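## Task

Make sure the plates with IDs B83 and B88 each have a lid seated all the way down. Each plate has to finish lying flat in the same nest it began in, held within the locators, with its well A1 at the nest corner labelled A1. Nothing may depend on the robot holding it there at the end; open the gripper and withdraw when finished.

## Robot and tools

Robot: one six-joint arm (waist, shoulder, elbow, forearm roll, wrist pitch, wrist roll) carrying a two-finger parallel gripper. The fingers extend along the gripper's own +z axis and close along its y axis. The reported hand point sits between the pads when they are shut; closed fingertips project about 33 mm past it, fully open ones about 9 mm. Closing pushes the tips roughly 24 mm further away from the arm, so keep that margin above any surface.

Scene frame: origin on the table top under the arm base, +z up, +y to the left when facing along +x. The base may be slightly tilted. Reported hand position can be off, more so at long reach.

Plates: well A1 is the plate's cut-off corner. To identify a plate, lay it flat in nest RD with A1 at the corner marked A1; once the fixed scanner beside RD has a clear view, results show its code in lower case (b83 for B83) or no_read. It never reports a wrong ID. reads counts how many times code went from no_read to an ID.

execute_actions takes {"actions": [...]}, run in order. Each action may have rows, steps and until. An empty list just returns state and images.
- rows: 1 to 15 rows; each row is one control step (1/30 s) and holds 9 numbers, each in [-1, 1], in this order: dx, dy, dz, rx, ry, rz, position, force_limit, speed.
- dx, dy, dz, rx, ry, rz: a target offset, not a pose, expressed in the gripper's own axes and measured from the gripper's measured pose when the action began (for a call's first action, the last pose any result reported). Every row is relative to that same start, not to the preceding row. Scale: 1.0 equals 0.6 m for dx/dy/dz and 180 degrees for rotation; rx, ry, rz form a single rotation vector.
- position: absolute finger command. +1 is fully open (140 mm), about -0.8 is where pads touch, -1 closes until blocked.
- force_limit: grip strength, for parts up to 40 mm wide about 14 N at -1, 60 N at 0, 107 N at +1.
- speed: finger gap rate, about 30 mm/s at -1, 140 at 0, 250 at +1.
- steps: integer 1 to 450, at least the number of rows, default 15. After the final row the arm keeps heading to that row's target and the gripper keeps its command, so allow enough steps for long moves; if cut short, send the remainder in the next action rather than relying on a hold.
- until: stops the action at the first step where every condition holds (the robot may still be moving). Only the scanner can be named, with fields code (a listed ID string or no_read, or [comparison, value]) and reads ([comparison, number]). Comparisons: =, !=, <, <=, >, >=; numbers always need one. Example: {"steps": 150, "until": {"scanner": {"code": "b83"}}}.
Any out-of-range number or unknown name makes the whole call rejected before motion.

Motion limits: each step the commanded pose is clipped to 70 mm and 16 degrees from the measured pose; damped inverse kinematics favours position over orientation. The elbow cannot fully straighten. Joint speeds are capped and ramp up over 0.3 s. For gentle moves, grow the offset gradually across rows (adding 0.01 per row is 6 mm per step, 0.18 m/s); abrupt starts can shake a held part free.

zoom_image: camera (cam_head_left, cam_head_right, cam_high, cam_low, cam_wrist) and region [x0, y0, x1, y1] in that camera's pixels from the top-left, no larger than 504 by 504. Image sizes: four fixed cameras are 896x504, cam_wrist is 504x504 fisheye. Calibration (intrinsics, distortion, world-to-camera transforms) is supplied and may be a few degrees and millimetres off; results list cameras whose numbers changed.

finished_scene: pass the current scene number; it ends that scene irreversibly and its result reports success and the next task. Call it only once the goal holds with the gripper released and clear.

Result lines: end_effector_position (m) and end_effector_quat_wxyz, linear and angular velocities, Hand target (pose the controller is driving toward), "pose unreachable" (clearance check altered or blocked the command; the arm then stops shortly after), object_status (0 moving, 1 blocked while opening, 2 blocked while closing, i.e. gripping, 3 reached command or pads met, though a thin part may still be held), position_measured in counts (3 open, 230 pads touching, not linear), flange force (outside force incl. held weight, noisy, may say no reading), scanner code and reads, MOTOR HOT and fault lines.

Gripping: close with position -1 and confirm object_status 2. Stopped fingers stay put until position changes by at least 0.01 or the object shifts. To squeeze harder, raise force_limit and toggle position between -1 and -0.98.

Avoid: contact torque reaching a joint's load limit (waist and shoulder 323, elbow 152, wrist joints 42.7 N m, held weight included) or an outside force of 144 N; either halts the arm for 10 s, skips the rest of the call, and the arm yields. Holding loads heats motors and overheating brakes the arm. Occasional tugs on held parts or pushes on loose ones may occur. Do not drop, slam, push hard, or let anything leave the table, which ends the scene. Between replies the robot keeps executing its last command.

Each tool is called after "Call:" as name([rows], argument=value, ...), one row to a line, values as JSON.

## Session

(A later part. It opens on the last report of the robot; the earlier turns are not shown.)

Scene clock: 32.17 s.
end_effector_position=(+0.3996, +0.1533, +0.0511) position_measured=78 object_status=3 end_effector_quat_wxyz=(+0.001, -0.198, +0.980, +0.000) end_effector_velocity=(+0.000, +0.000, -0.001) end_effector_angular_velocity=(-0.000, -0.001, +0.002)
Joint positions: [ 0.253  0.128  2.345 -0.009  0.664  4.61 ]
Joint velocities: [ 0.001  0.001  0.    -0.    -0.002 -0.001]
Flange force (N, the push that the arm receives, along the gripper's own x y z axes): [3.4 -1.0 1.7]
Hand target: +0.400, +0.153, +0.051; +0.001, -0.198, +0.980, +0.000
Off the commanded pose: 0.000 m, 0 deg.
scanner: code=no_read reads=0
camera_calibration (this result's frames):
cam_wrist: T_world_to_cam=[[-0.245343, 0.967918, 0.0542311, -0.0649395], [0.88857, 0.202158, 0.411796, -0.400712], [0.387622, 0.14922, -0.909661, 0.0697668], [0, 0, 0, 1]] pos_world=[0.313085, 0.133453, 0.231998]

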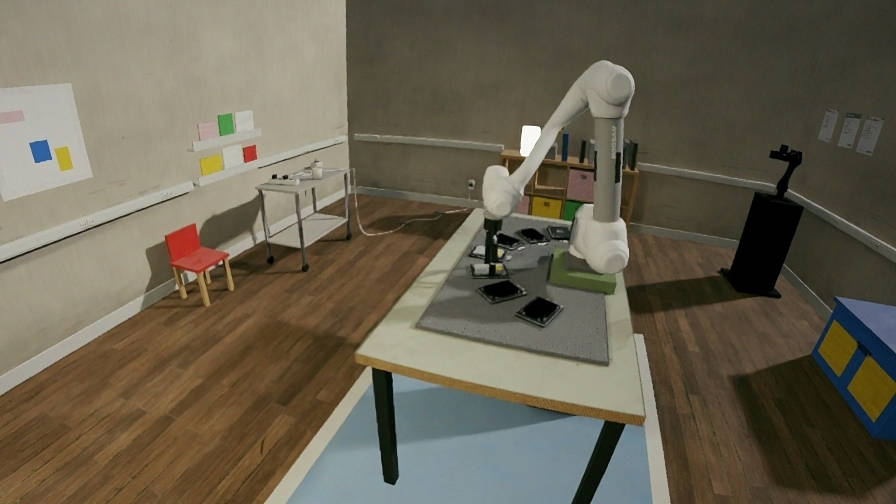

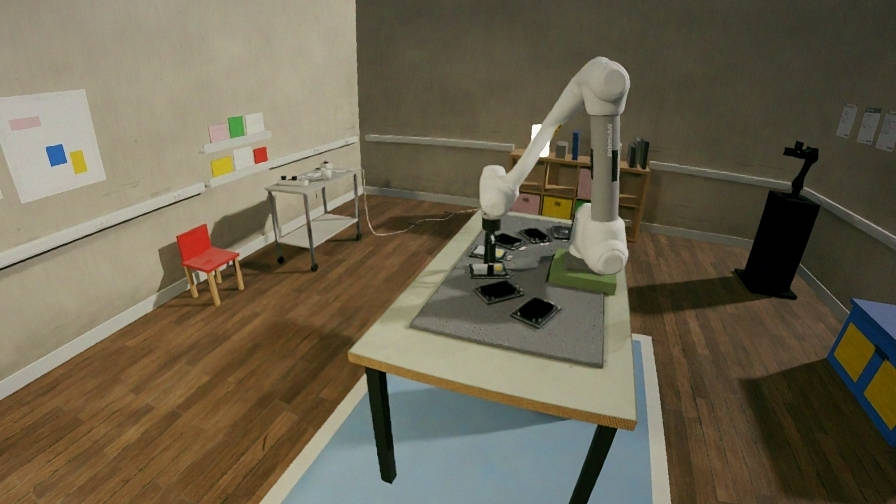

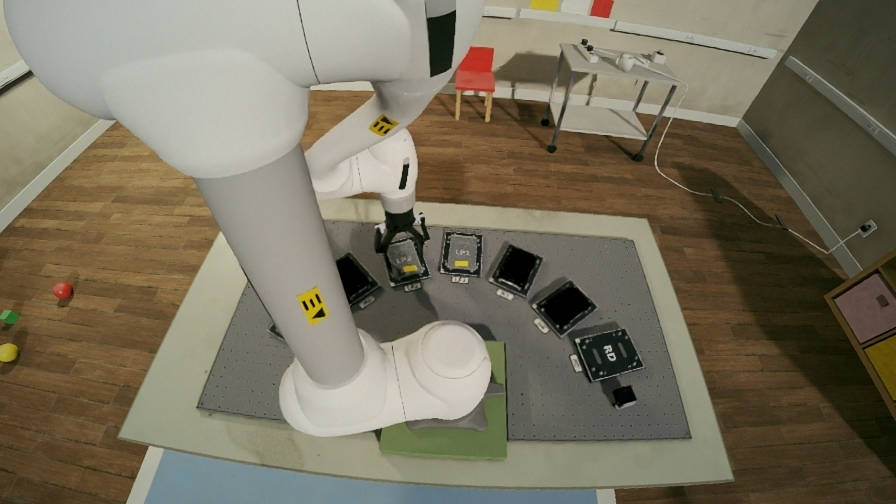

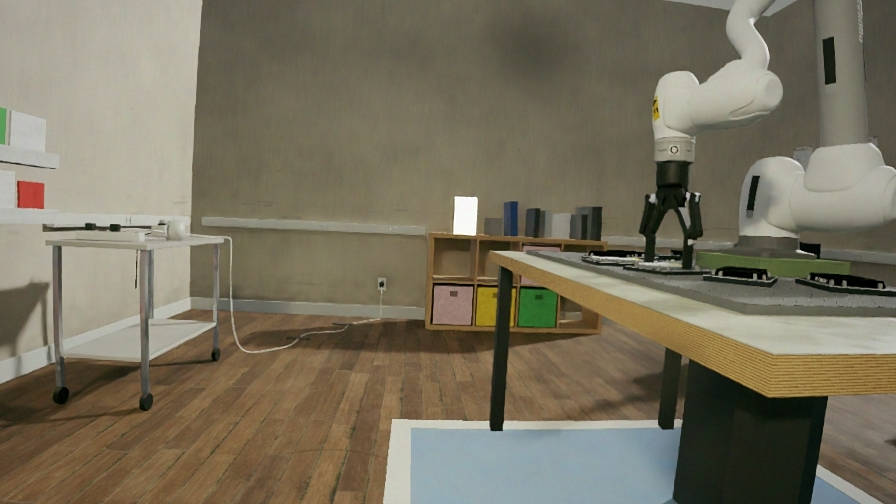

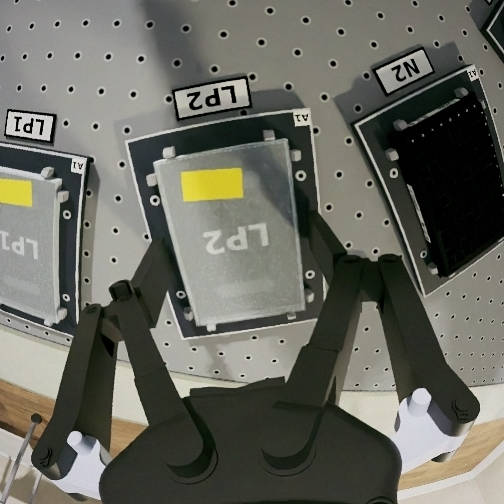

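Call:
execute_actions([
  {"rows": [
[0,0,0.0010,0,0,0,0.4,-1,0.5],
[0,0,0.0020,0,0,0,0.4,-1,0.5],
[0,0,0.0027,0,0,0,0.4,-1,0.5]
], "steps": 12},
])

Scene clock: 32.73 s.
end_effector_position=(+0.3996, +0.1533, +0.0495) position_measured=78 object_status=3 end_effector_quat_wxyz=(+0.001, -0.198, +0.980, +0.000) end_effector_velocity=(-0.000, +0.000, -0.000) end_effector_angular_velocity=(-0.000, +0.000, +0.002)
Joint positions: [ 0.253  0.131  2.347 -0.009  0.66   4.61 ]
Joint velocities: [ 0.001  0.001  0.    -0.    -0.001 -0.001]
Flange force (N, the push that the arm receives, along the gripper's own x y z axes): [3.7 0.5 3.3]
Hand target: +0.400, +0.153, +0.049; +0.001, -0.198, +0.980, +0.000
Off the commanded pose: 0.000 m, 0 deg.
scanner: code=no_read reads=0
camera_calibration (this result's frames):
cam_wrist: T_world_to_cam=[[-0.245379, 0.967909, 0.0542349, -0.0648398], [0.888562, 0.202189, 0.411797, -0.400057], [0.387616, 0.149237, -0.90966, 0.0683036], [0, 0, 0, 1]] pos_world=[0.31309, 0.133453, 0.230392]

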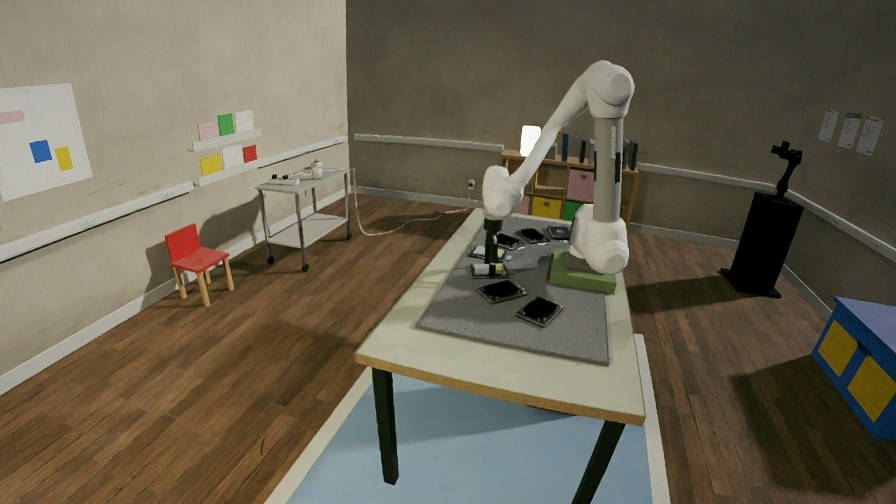

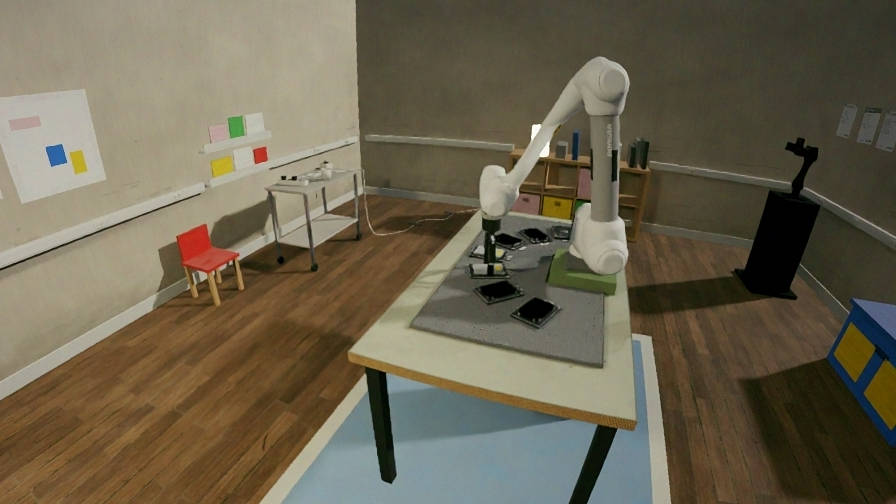

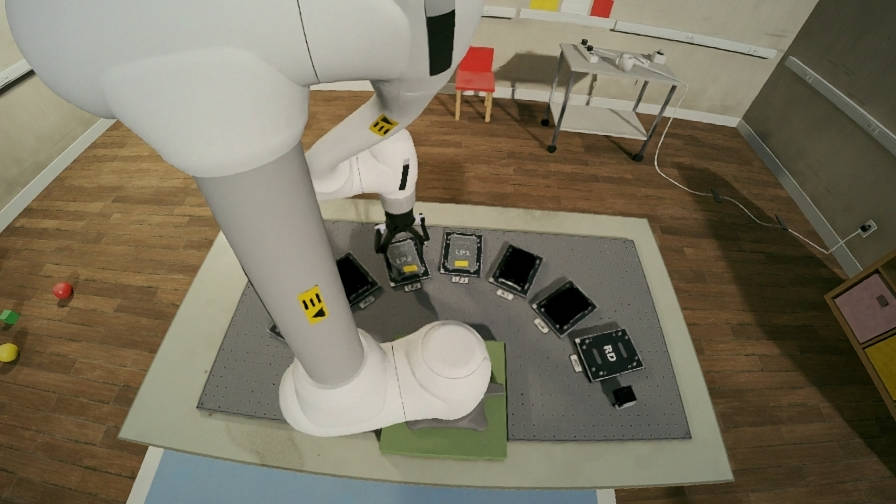

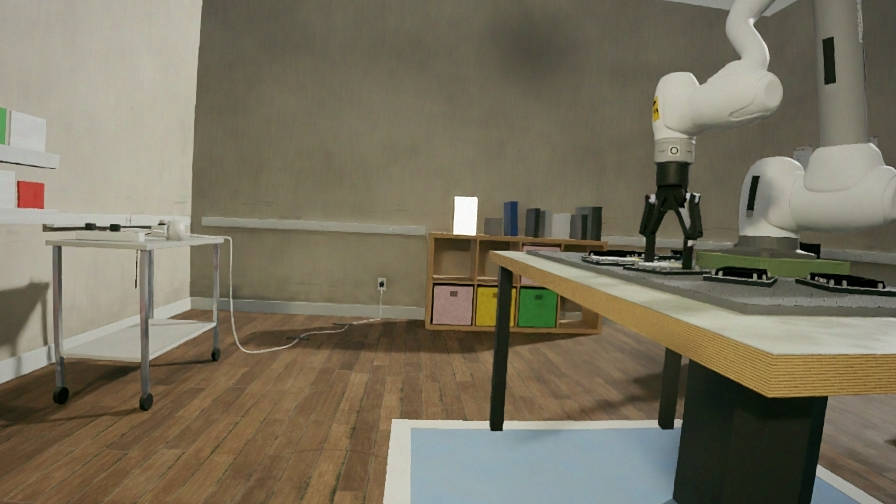

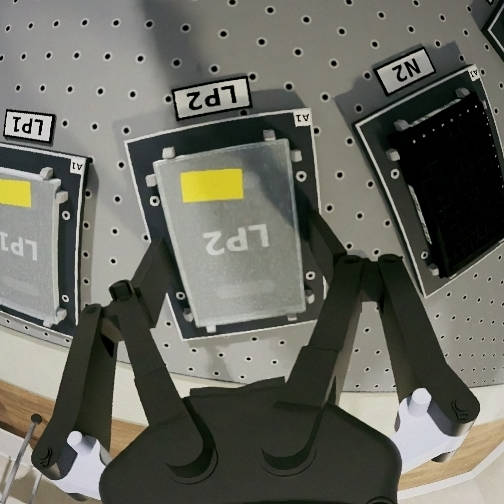

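No contact yet. Another small step down.

Call:
execute_actions([
  {"rows": [
[0,0,0.0010,0,0,0,0.4,-1,0.5],
[0,0,0.0020,0,0,0,0.4,-1,0.5],
[0,0,0.0025,0,0,0,0.4,-1,0.5]
], "steps": 12},
])

Scene clock: 33.20 s.
end_effector_position=(+0.3996, +0.1533, +0.0480) position_measured=78 object_status=3 end_effector_quat_wxyz=(+0.001, -0.198, +0.980, +0.000) end_effector_velocity=(-0.000, +0.000, -0.000) end_effector_angular_velocity=(-0.000, +0.000, +0.001)
Joint positions: [ 0.253  0.134  2.348 -0.009  0.656  4.61 ]
Joint velocities: [ 0.001  0.001 -0.    -0.    -0.    -0.   ]
Flange force (N, the push that the arm receives, along the gripper's own x y z axes): [0.4 3.3 4.0]
Hand target: +0.400, +0.153, +0.048; +0.001, -0.198, +0.980, +0.000
Off the commanded pose: 0.000 m, 0 deg.
scanner: code=no_read reads=0
camera_calibration (this result's frames):
cam_wrist: T_world_to_cam=[[-0.245397, 0.967904, 0.0542384, -0.0647541], [0.888558, 0.202204, 0.411798, -0.39945], [0.387614, 0.149248, -0.909659, 0.0669482], [0, 0, 0, 1]] pos_world=[0.313094, 0.133454, 0.228905]

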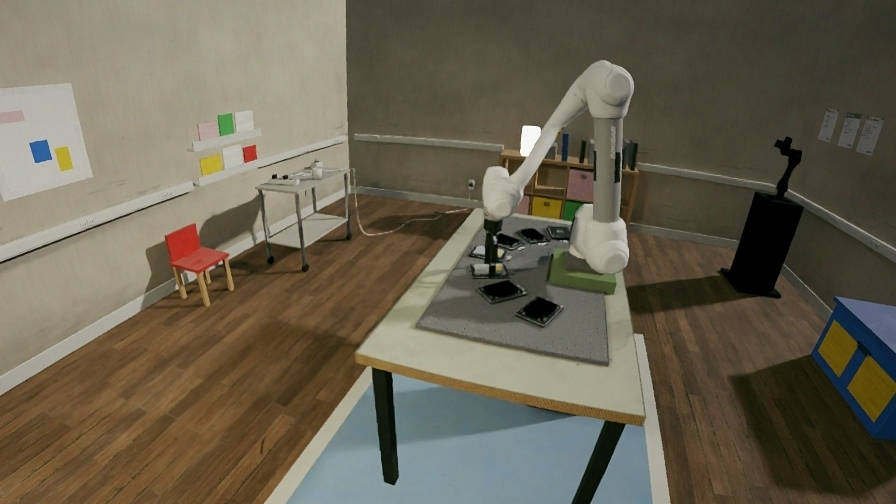

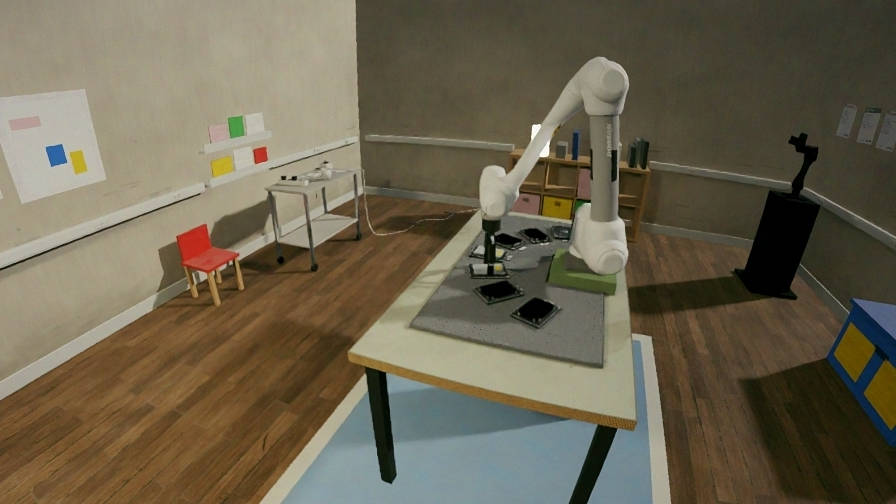

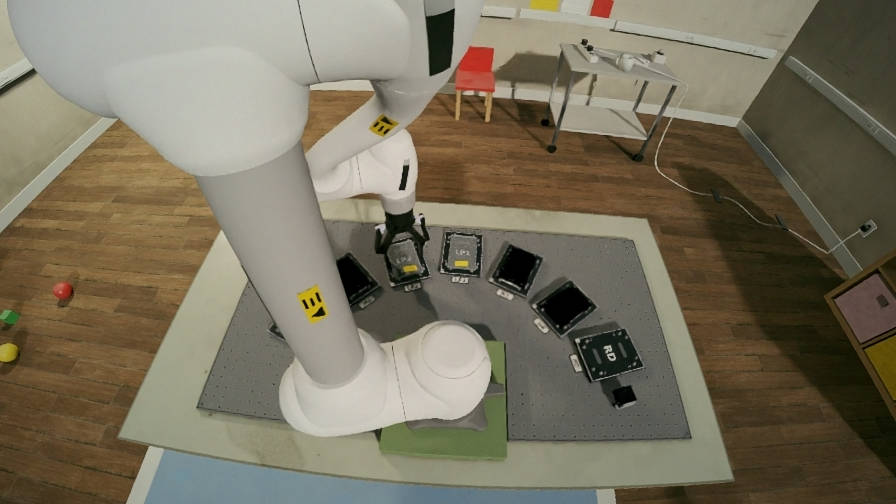

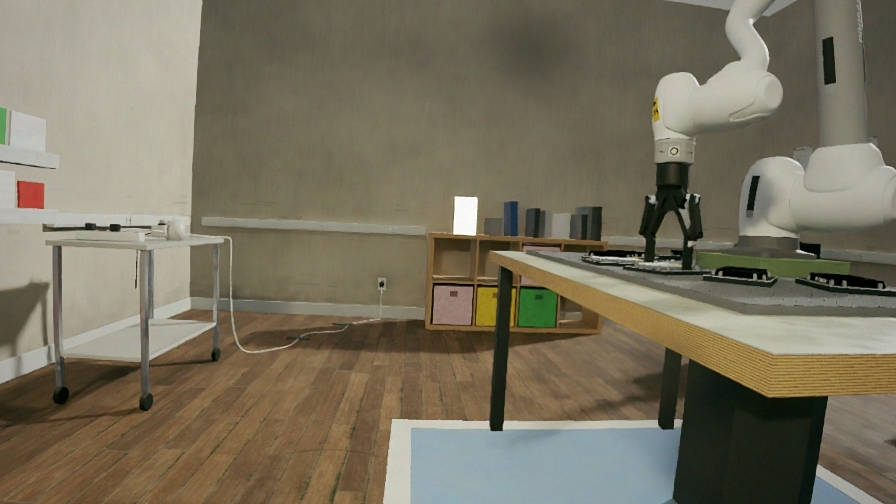

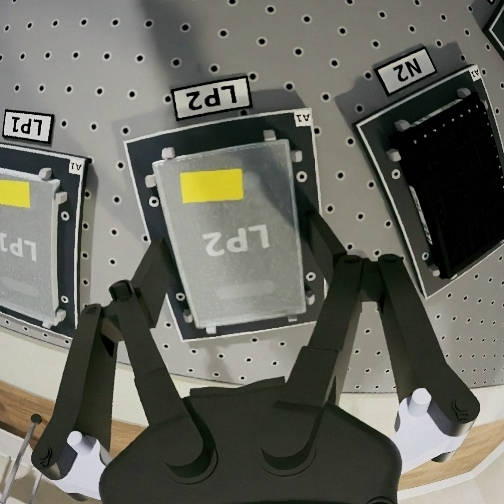

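Call:
execute_actions([
  {"rows": [
[0,0,0.0010,0,0,0,0.4,-1,0.5],
[0,0,0.0020,0,0,0,0.4,-1,0.5],
[0,0,0.0025,0,0,0,0.4,-1,0.5]
], "steps": 12},
])

Call:
zoom_image(camera="cam_low", region=[650, 250, 720, 280])

Scene clock: 33.70 s.
end_effector_position=(+0.3997, +0.1533, +0.0466) position_measured=78 object_status=3 end_effector_quat_wxyz=(+0.001, -0.198, +0.980, +0.000) end_effector_velocity=(-0.000, +0.000, -0.001) end_effector_angular_velocity=(+0.001, +0.000, -0.001)
Joint positions: [ 0.253  0.136  2.349 -0.009  0.653  4.61 ]
Joint velocities: [-0.     0.001  0.     0.001 -0.002  0.   ]
Flange force (N, the push that the arm receives, along the gripper's own x y z axes): [17.7 2.7 -70.3]
Hand target: +0.400, +0.153, +0.046; +0.001, -0.198, +0.980, +0.000
Off the commanded pose: 0.000 m, 0 deg.
scanner: code=no_read reads=0
camera_calibration (this result's frames):
cam_wrist: T_world_to_cam=[[-0.245403, 0.967903, 0.0542364, -0.0646811], [0.888501, 0.202189, 0.411928, -0.398956], [0.38774, 0.149278, -0.909601, 0.0656389], [0, 0, 0, 1]] pos_world=[0.313149, 0.133471, 0.227554]

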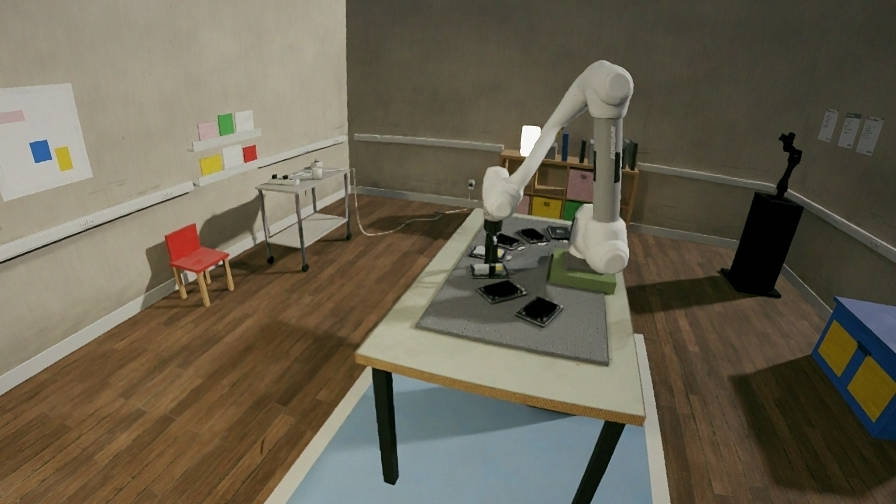

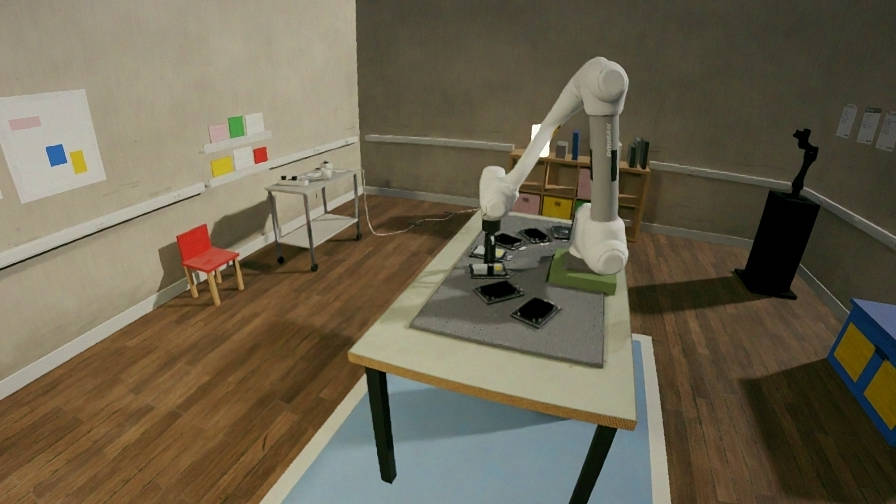

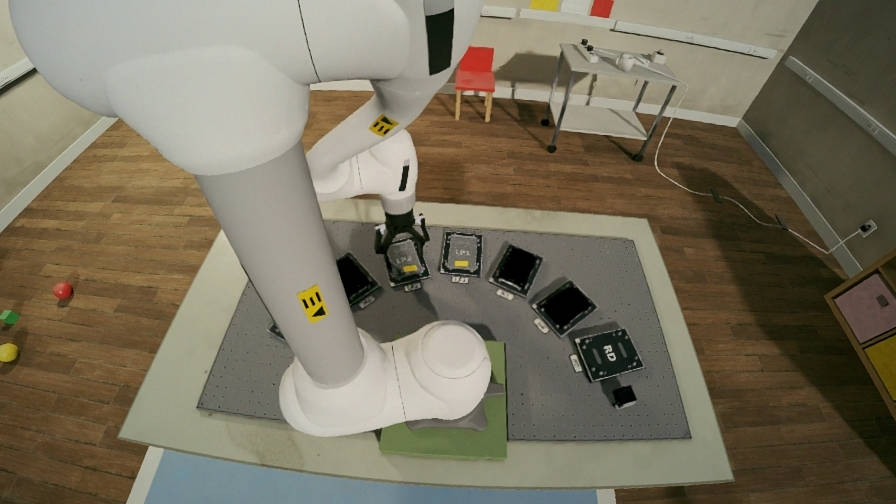

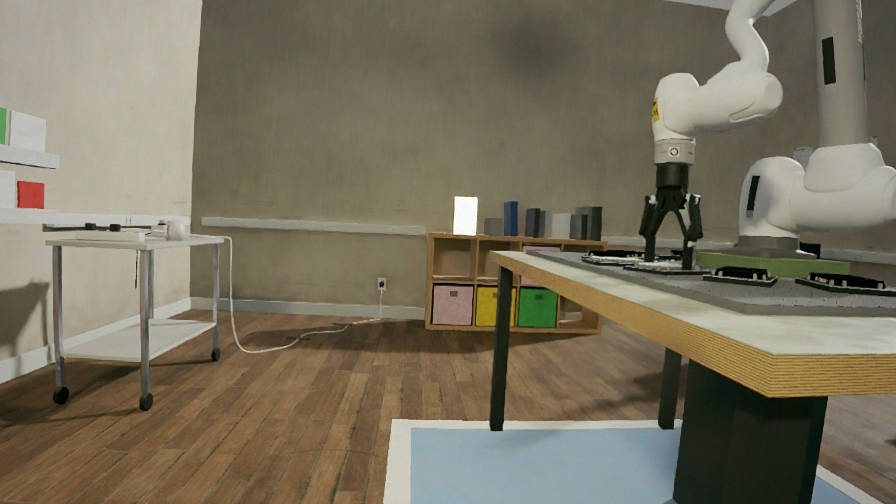

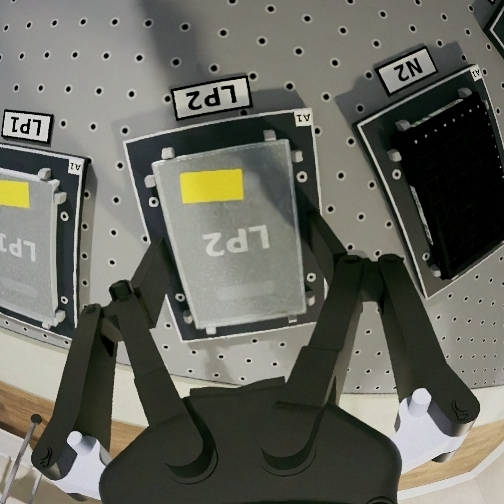

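Region (650, 250, 720, 280) of cam_low's 896x504 image, scaled by 7.200, with more detail than that image has; it fills the top 216 rows of this view, and the rest is white.

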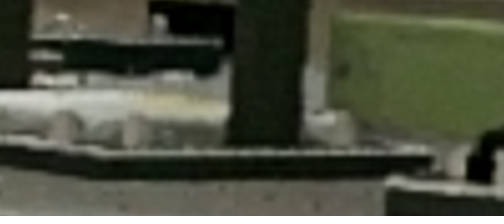

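Call:
execute_actions(actions=[])

Scene clock: 34.37 s.
end_effector_position=(+0.3996, +0.1533, +0.0465) position_measured=78 object_status=3 end_effector_quat_wxyz=(+0.001, -0.198, +0.980, +0.000) end_effector_velocity=(-0.000, -0.000, -0.000) end_effector_angular_velocity=(+0.000, +0.000, -0.000)
Joint positions: [ 0.253  0.136  2.349 -0.009  0.653  4.61 ]
Joint velocities: [-0.     0.     0.     0.001  0.    -0.   ]
Flange force (N, the push that the arm receives, along the gripper's own x y z axes): [22.7 0.3 -99.2]
Hand target: +0.400, +0.153, +0.046; +0.001, -0.198, +0.980, +0.000
Off the commanded pose: 0.000 m, 0 deg.
scanner: code=no_read reads=0
camera_calibration (this result's frames):
cam_wrist: T_world_to_cam=[[-0.245398, 0.967904, 0.0542346, -0.0646737], [0.888539, 0.202199, 0.411843, -0.398859], [0.387658, 0.149255, -0.90964, 0.0655688], [0, 0, 0, 1]] pos_world=[0.313112, 0.13346, 0.227419]

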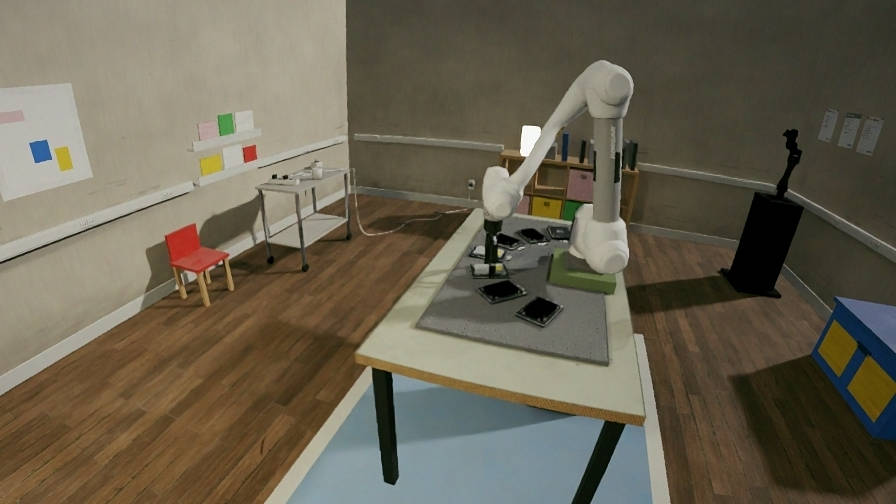

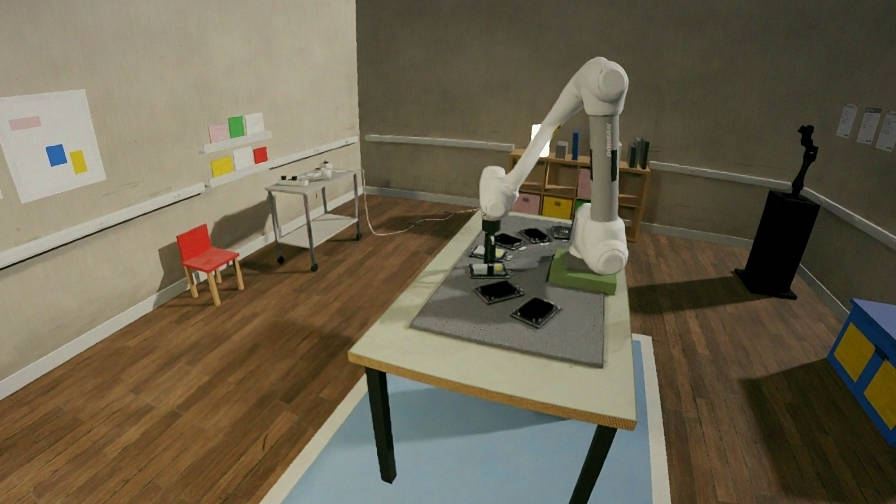

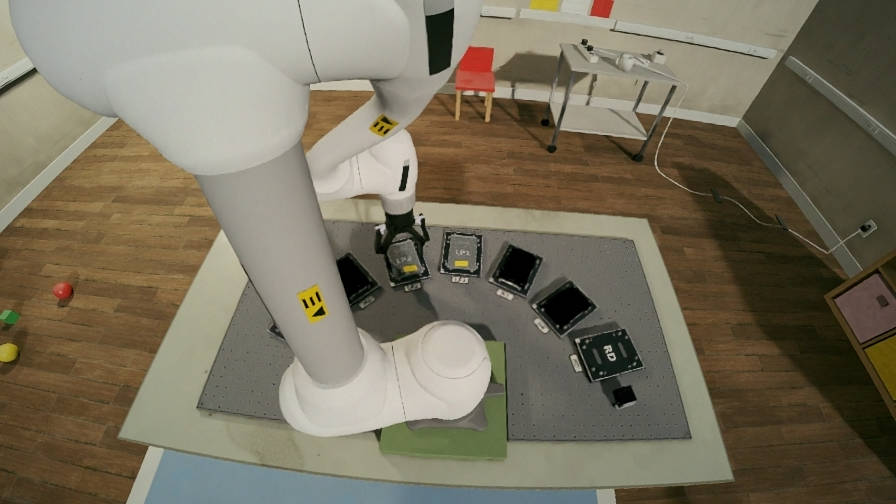

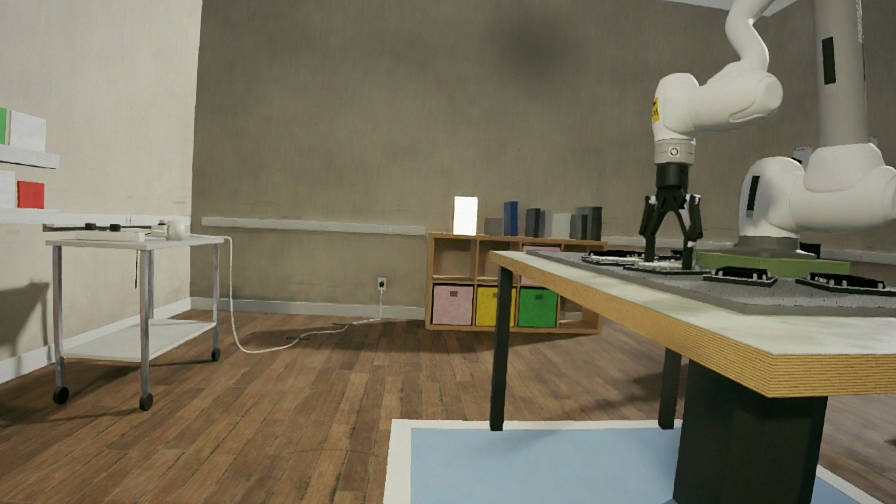

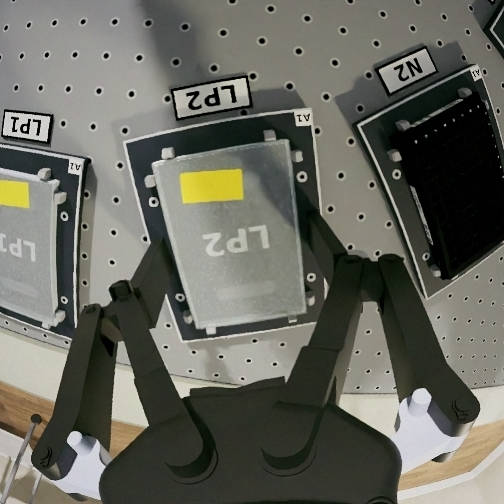

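Call:
execute_actions([
  {"rows": [[0,0,-0.0035,0,0,0,0.4,-0.3,0],[0,0,-0.007,0,0,0,0.4,-0.3,0],[0,0,-0.0103,0,0,0,0.4,-0.3,0]], "steps": 12},
])

Scene clock: 34.83 s.
end_effector_position=(+0.3996, +0.1532, +0.0525) position_measured=78 object_status=3 end_effector_quat_wxyz=(+0.001, -0.198, +0.980, +0.000) end_effector_velocity=(+0.001, +0.000, +0.002) end_effector_angular_velocity=(+0.002, -0.001, -0.003)
Joint positions: [ 0.253  0.126  2.345 -0.009  0.668  4.61 ]
Joint velocities: [-0.001 -0.003 -0.002  0.002  0.004  0.   ]
Flange force (N, the push that the arm receives, along the gripper's own x y z axes): [4.0 -0.9 1.3]
Hand target: +0.400, +0.153, +0.053; +0.001, -0.198, +0.980, +0.000
Off the commanded pose: 0.000 m, 0 deg.
scanner: code=no_read reads=0
camera_calibration (this result's frames):
cam_wrist: T_world_to_cam=[[-0.245271, 0.967942, 0.0541357, -0.0649789], [0.888639, 0.202153, 0.411649, -0.401255], [0.387509, 0.149073, -0.909733, 0.071173], [0, 0, 0, 1]] pos_world=[0.313053, 0.133401, 0.233442]

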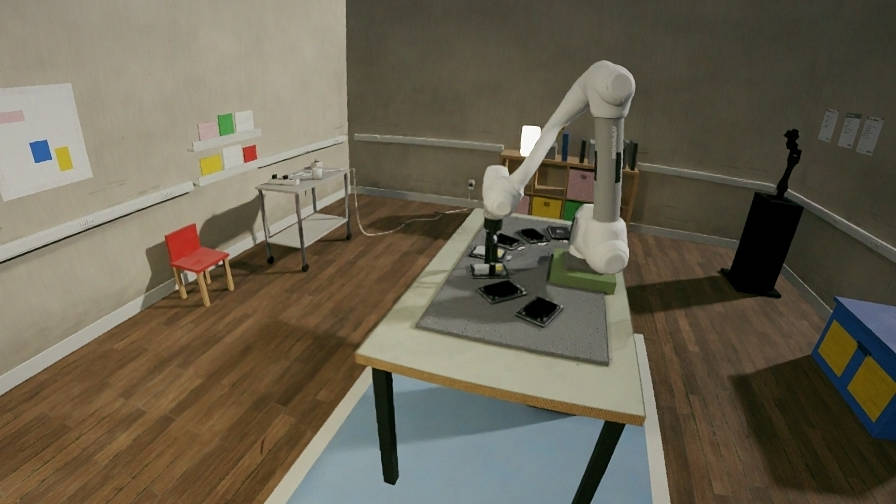

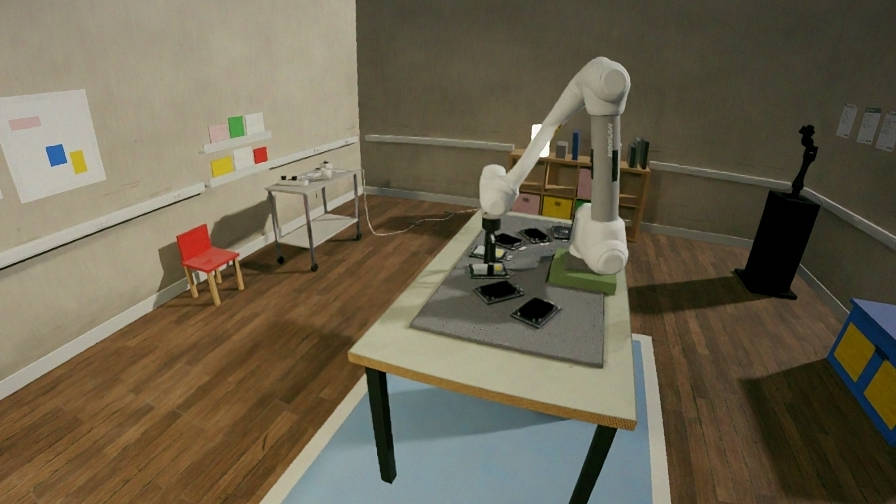

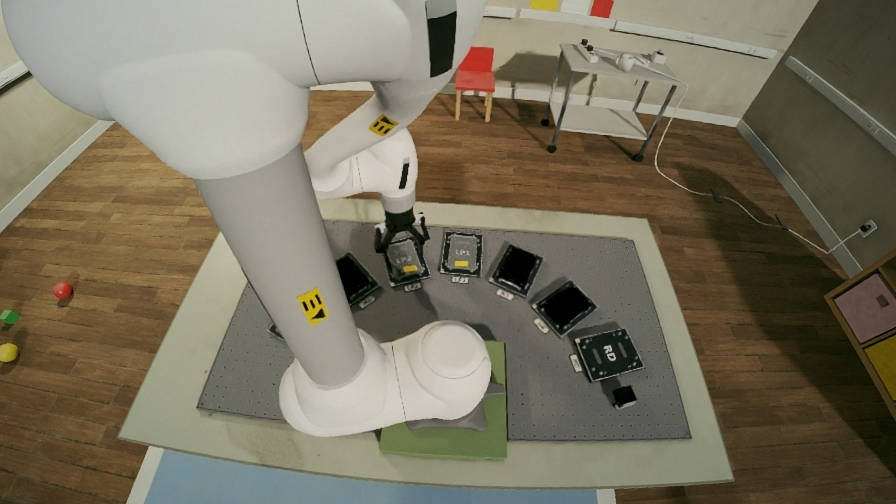

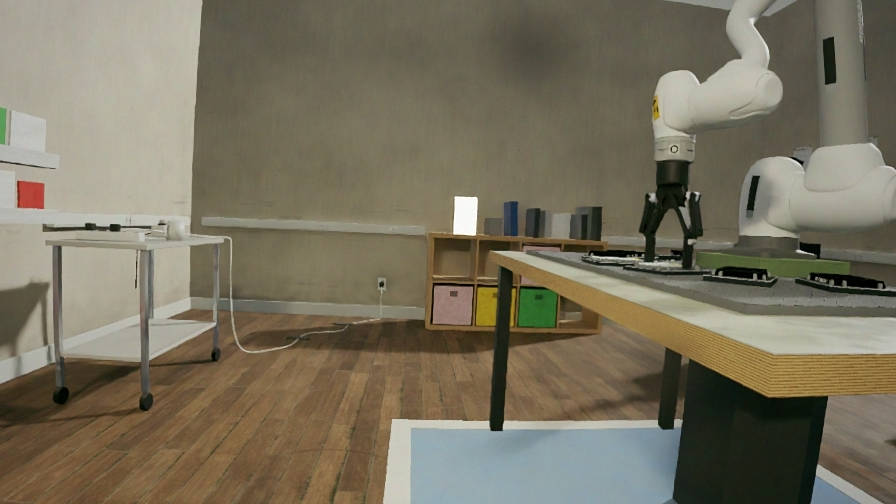

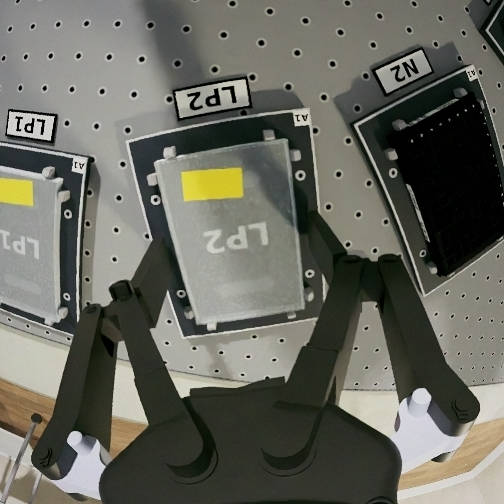

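Call:
zoom_image(camera="cam_wrist", region=[110, 90, 350, 350])

Region (110, 90, 350, 350) of cam_wrist's 504x504 image, scaled by 1.938, with more detail than that image has; it fills the left 465 columns of this view, and the rest is white.

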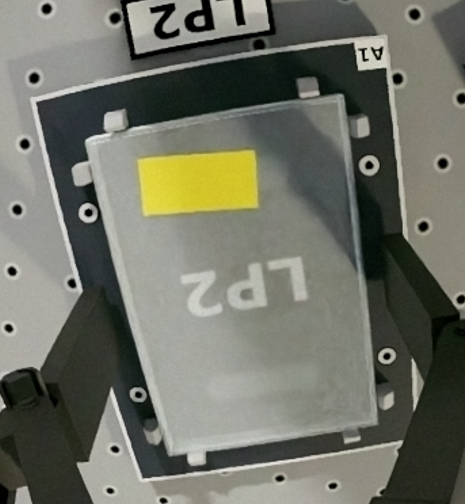

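Call:
execute_actions([
  {"rows": [[0,0,0,0,0,0,-1,0.0,-0.6]], "steps": 15},
])

Scene clock: 35.53 s.
end_effector_position=(+0.3997, +0.1532, +0.0527) position_measured=105 object_status=2 end_effector_quat_wxyz=(+0.001, -0.198, +0.980, +0.000) end_effector_velocity=(+0.000, +0.000, -0.000) end_effector_angular_velocity=(+0.000, -0.000, -0.001)
Joint positions: [ 0.253  0.125  2.344 -0.009  0.668  4.61 ]
Joint velocities: [ 0.001  0.    -0.     0.    -0.001  0.001]
Flange force (N, the push that the arm receives, along the gripper's own x y z axes): [12.0 -2.6 -48.7]
Hand target: +0.400, +0.153, +0.053; +0.001, -0.198, +0.980, +0.000
Off the commanded pose: 0.000 m, 0 deg.
scanner: code=no_read reads=0
camera_calibration (this result's frames):
cam_wrist: T_world_to_cam=[[-0.245266, 0.967938, 0.054218, -0.065023], [0.888562, 0.202084, 0.411848, -0.401414], [0.387687, 0.149189, -0.909638, 0.071191], [0, 0, 0, 1]] pos_world=[0.313134, 0.133437, 0.233605]

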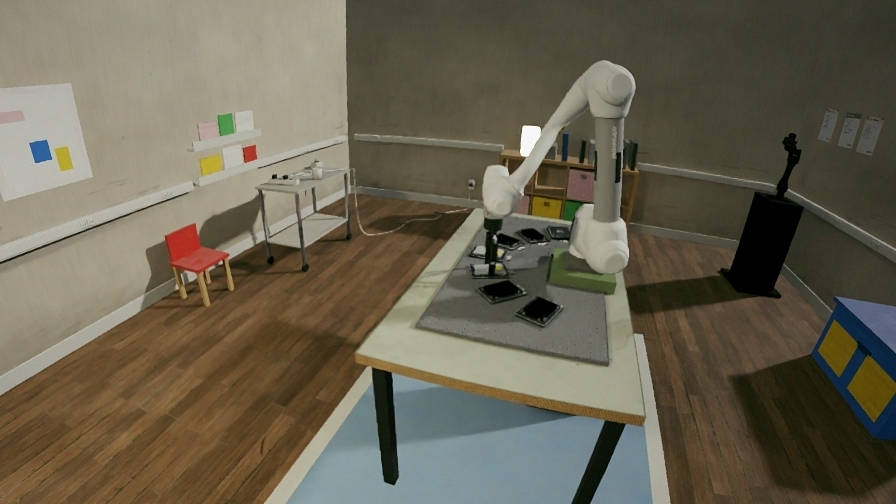

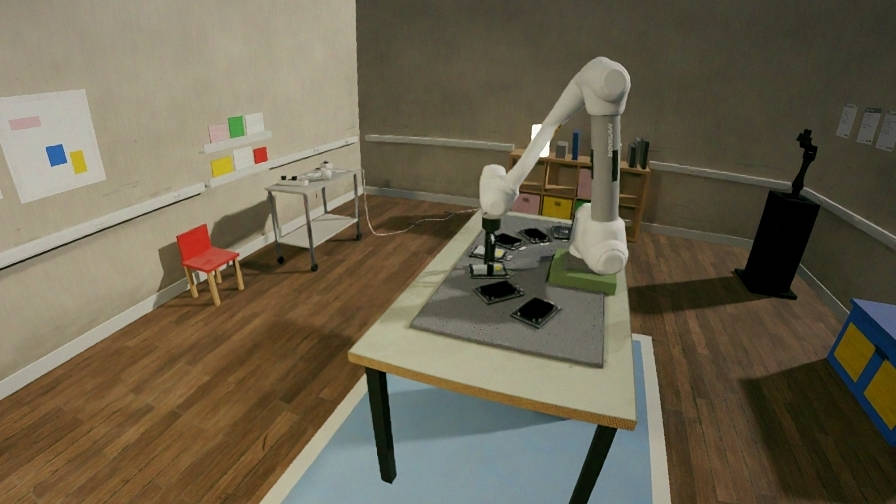

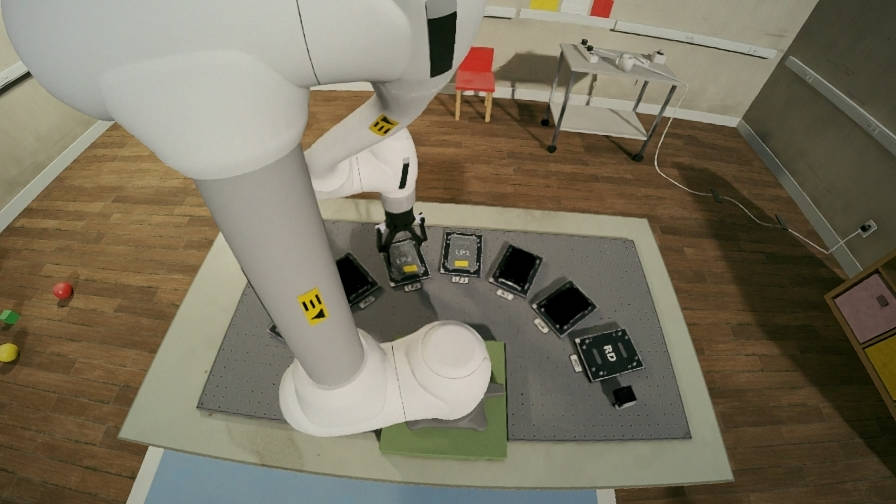

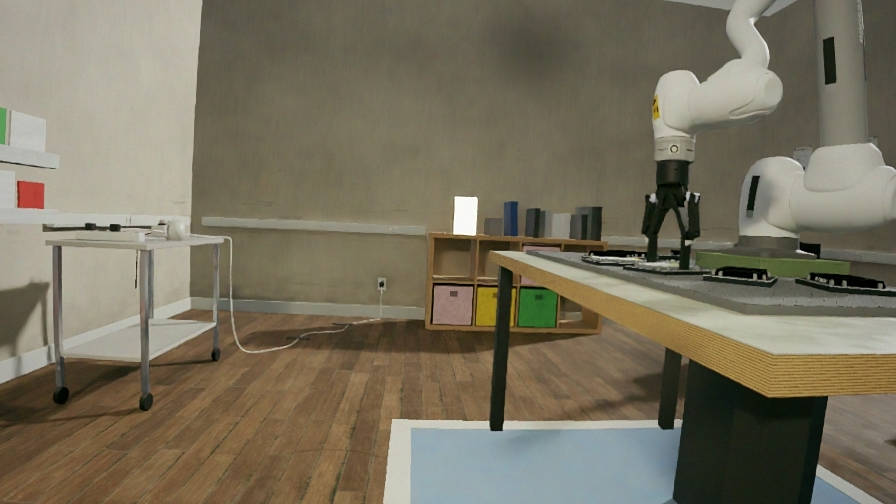

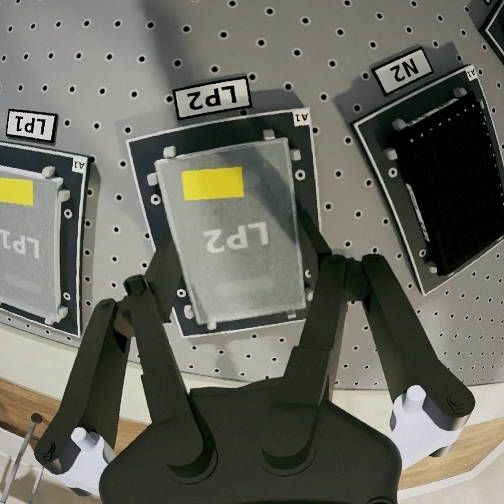

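Call:
zoom_image(camera="cam_wrist", region=[110, 90, 350, 350])

Region (110, 90, 350, 350) of cam_wrist's 504x504 image, scaled by 1.938, with more detail than that image has; it fills the left 465 columns of this view, and the rest is white.

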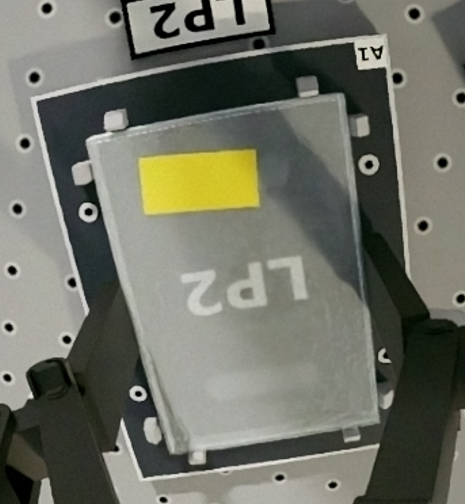

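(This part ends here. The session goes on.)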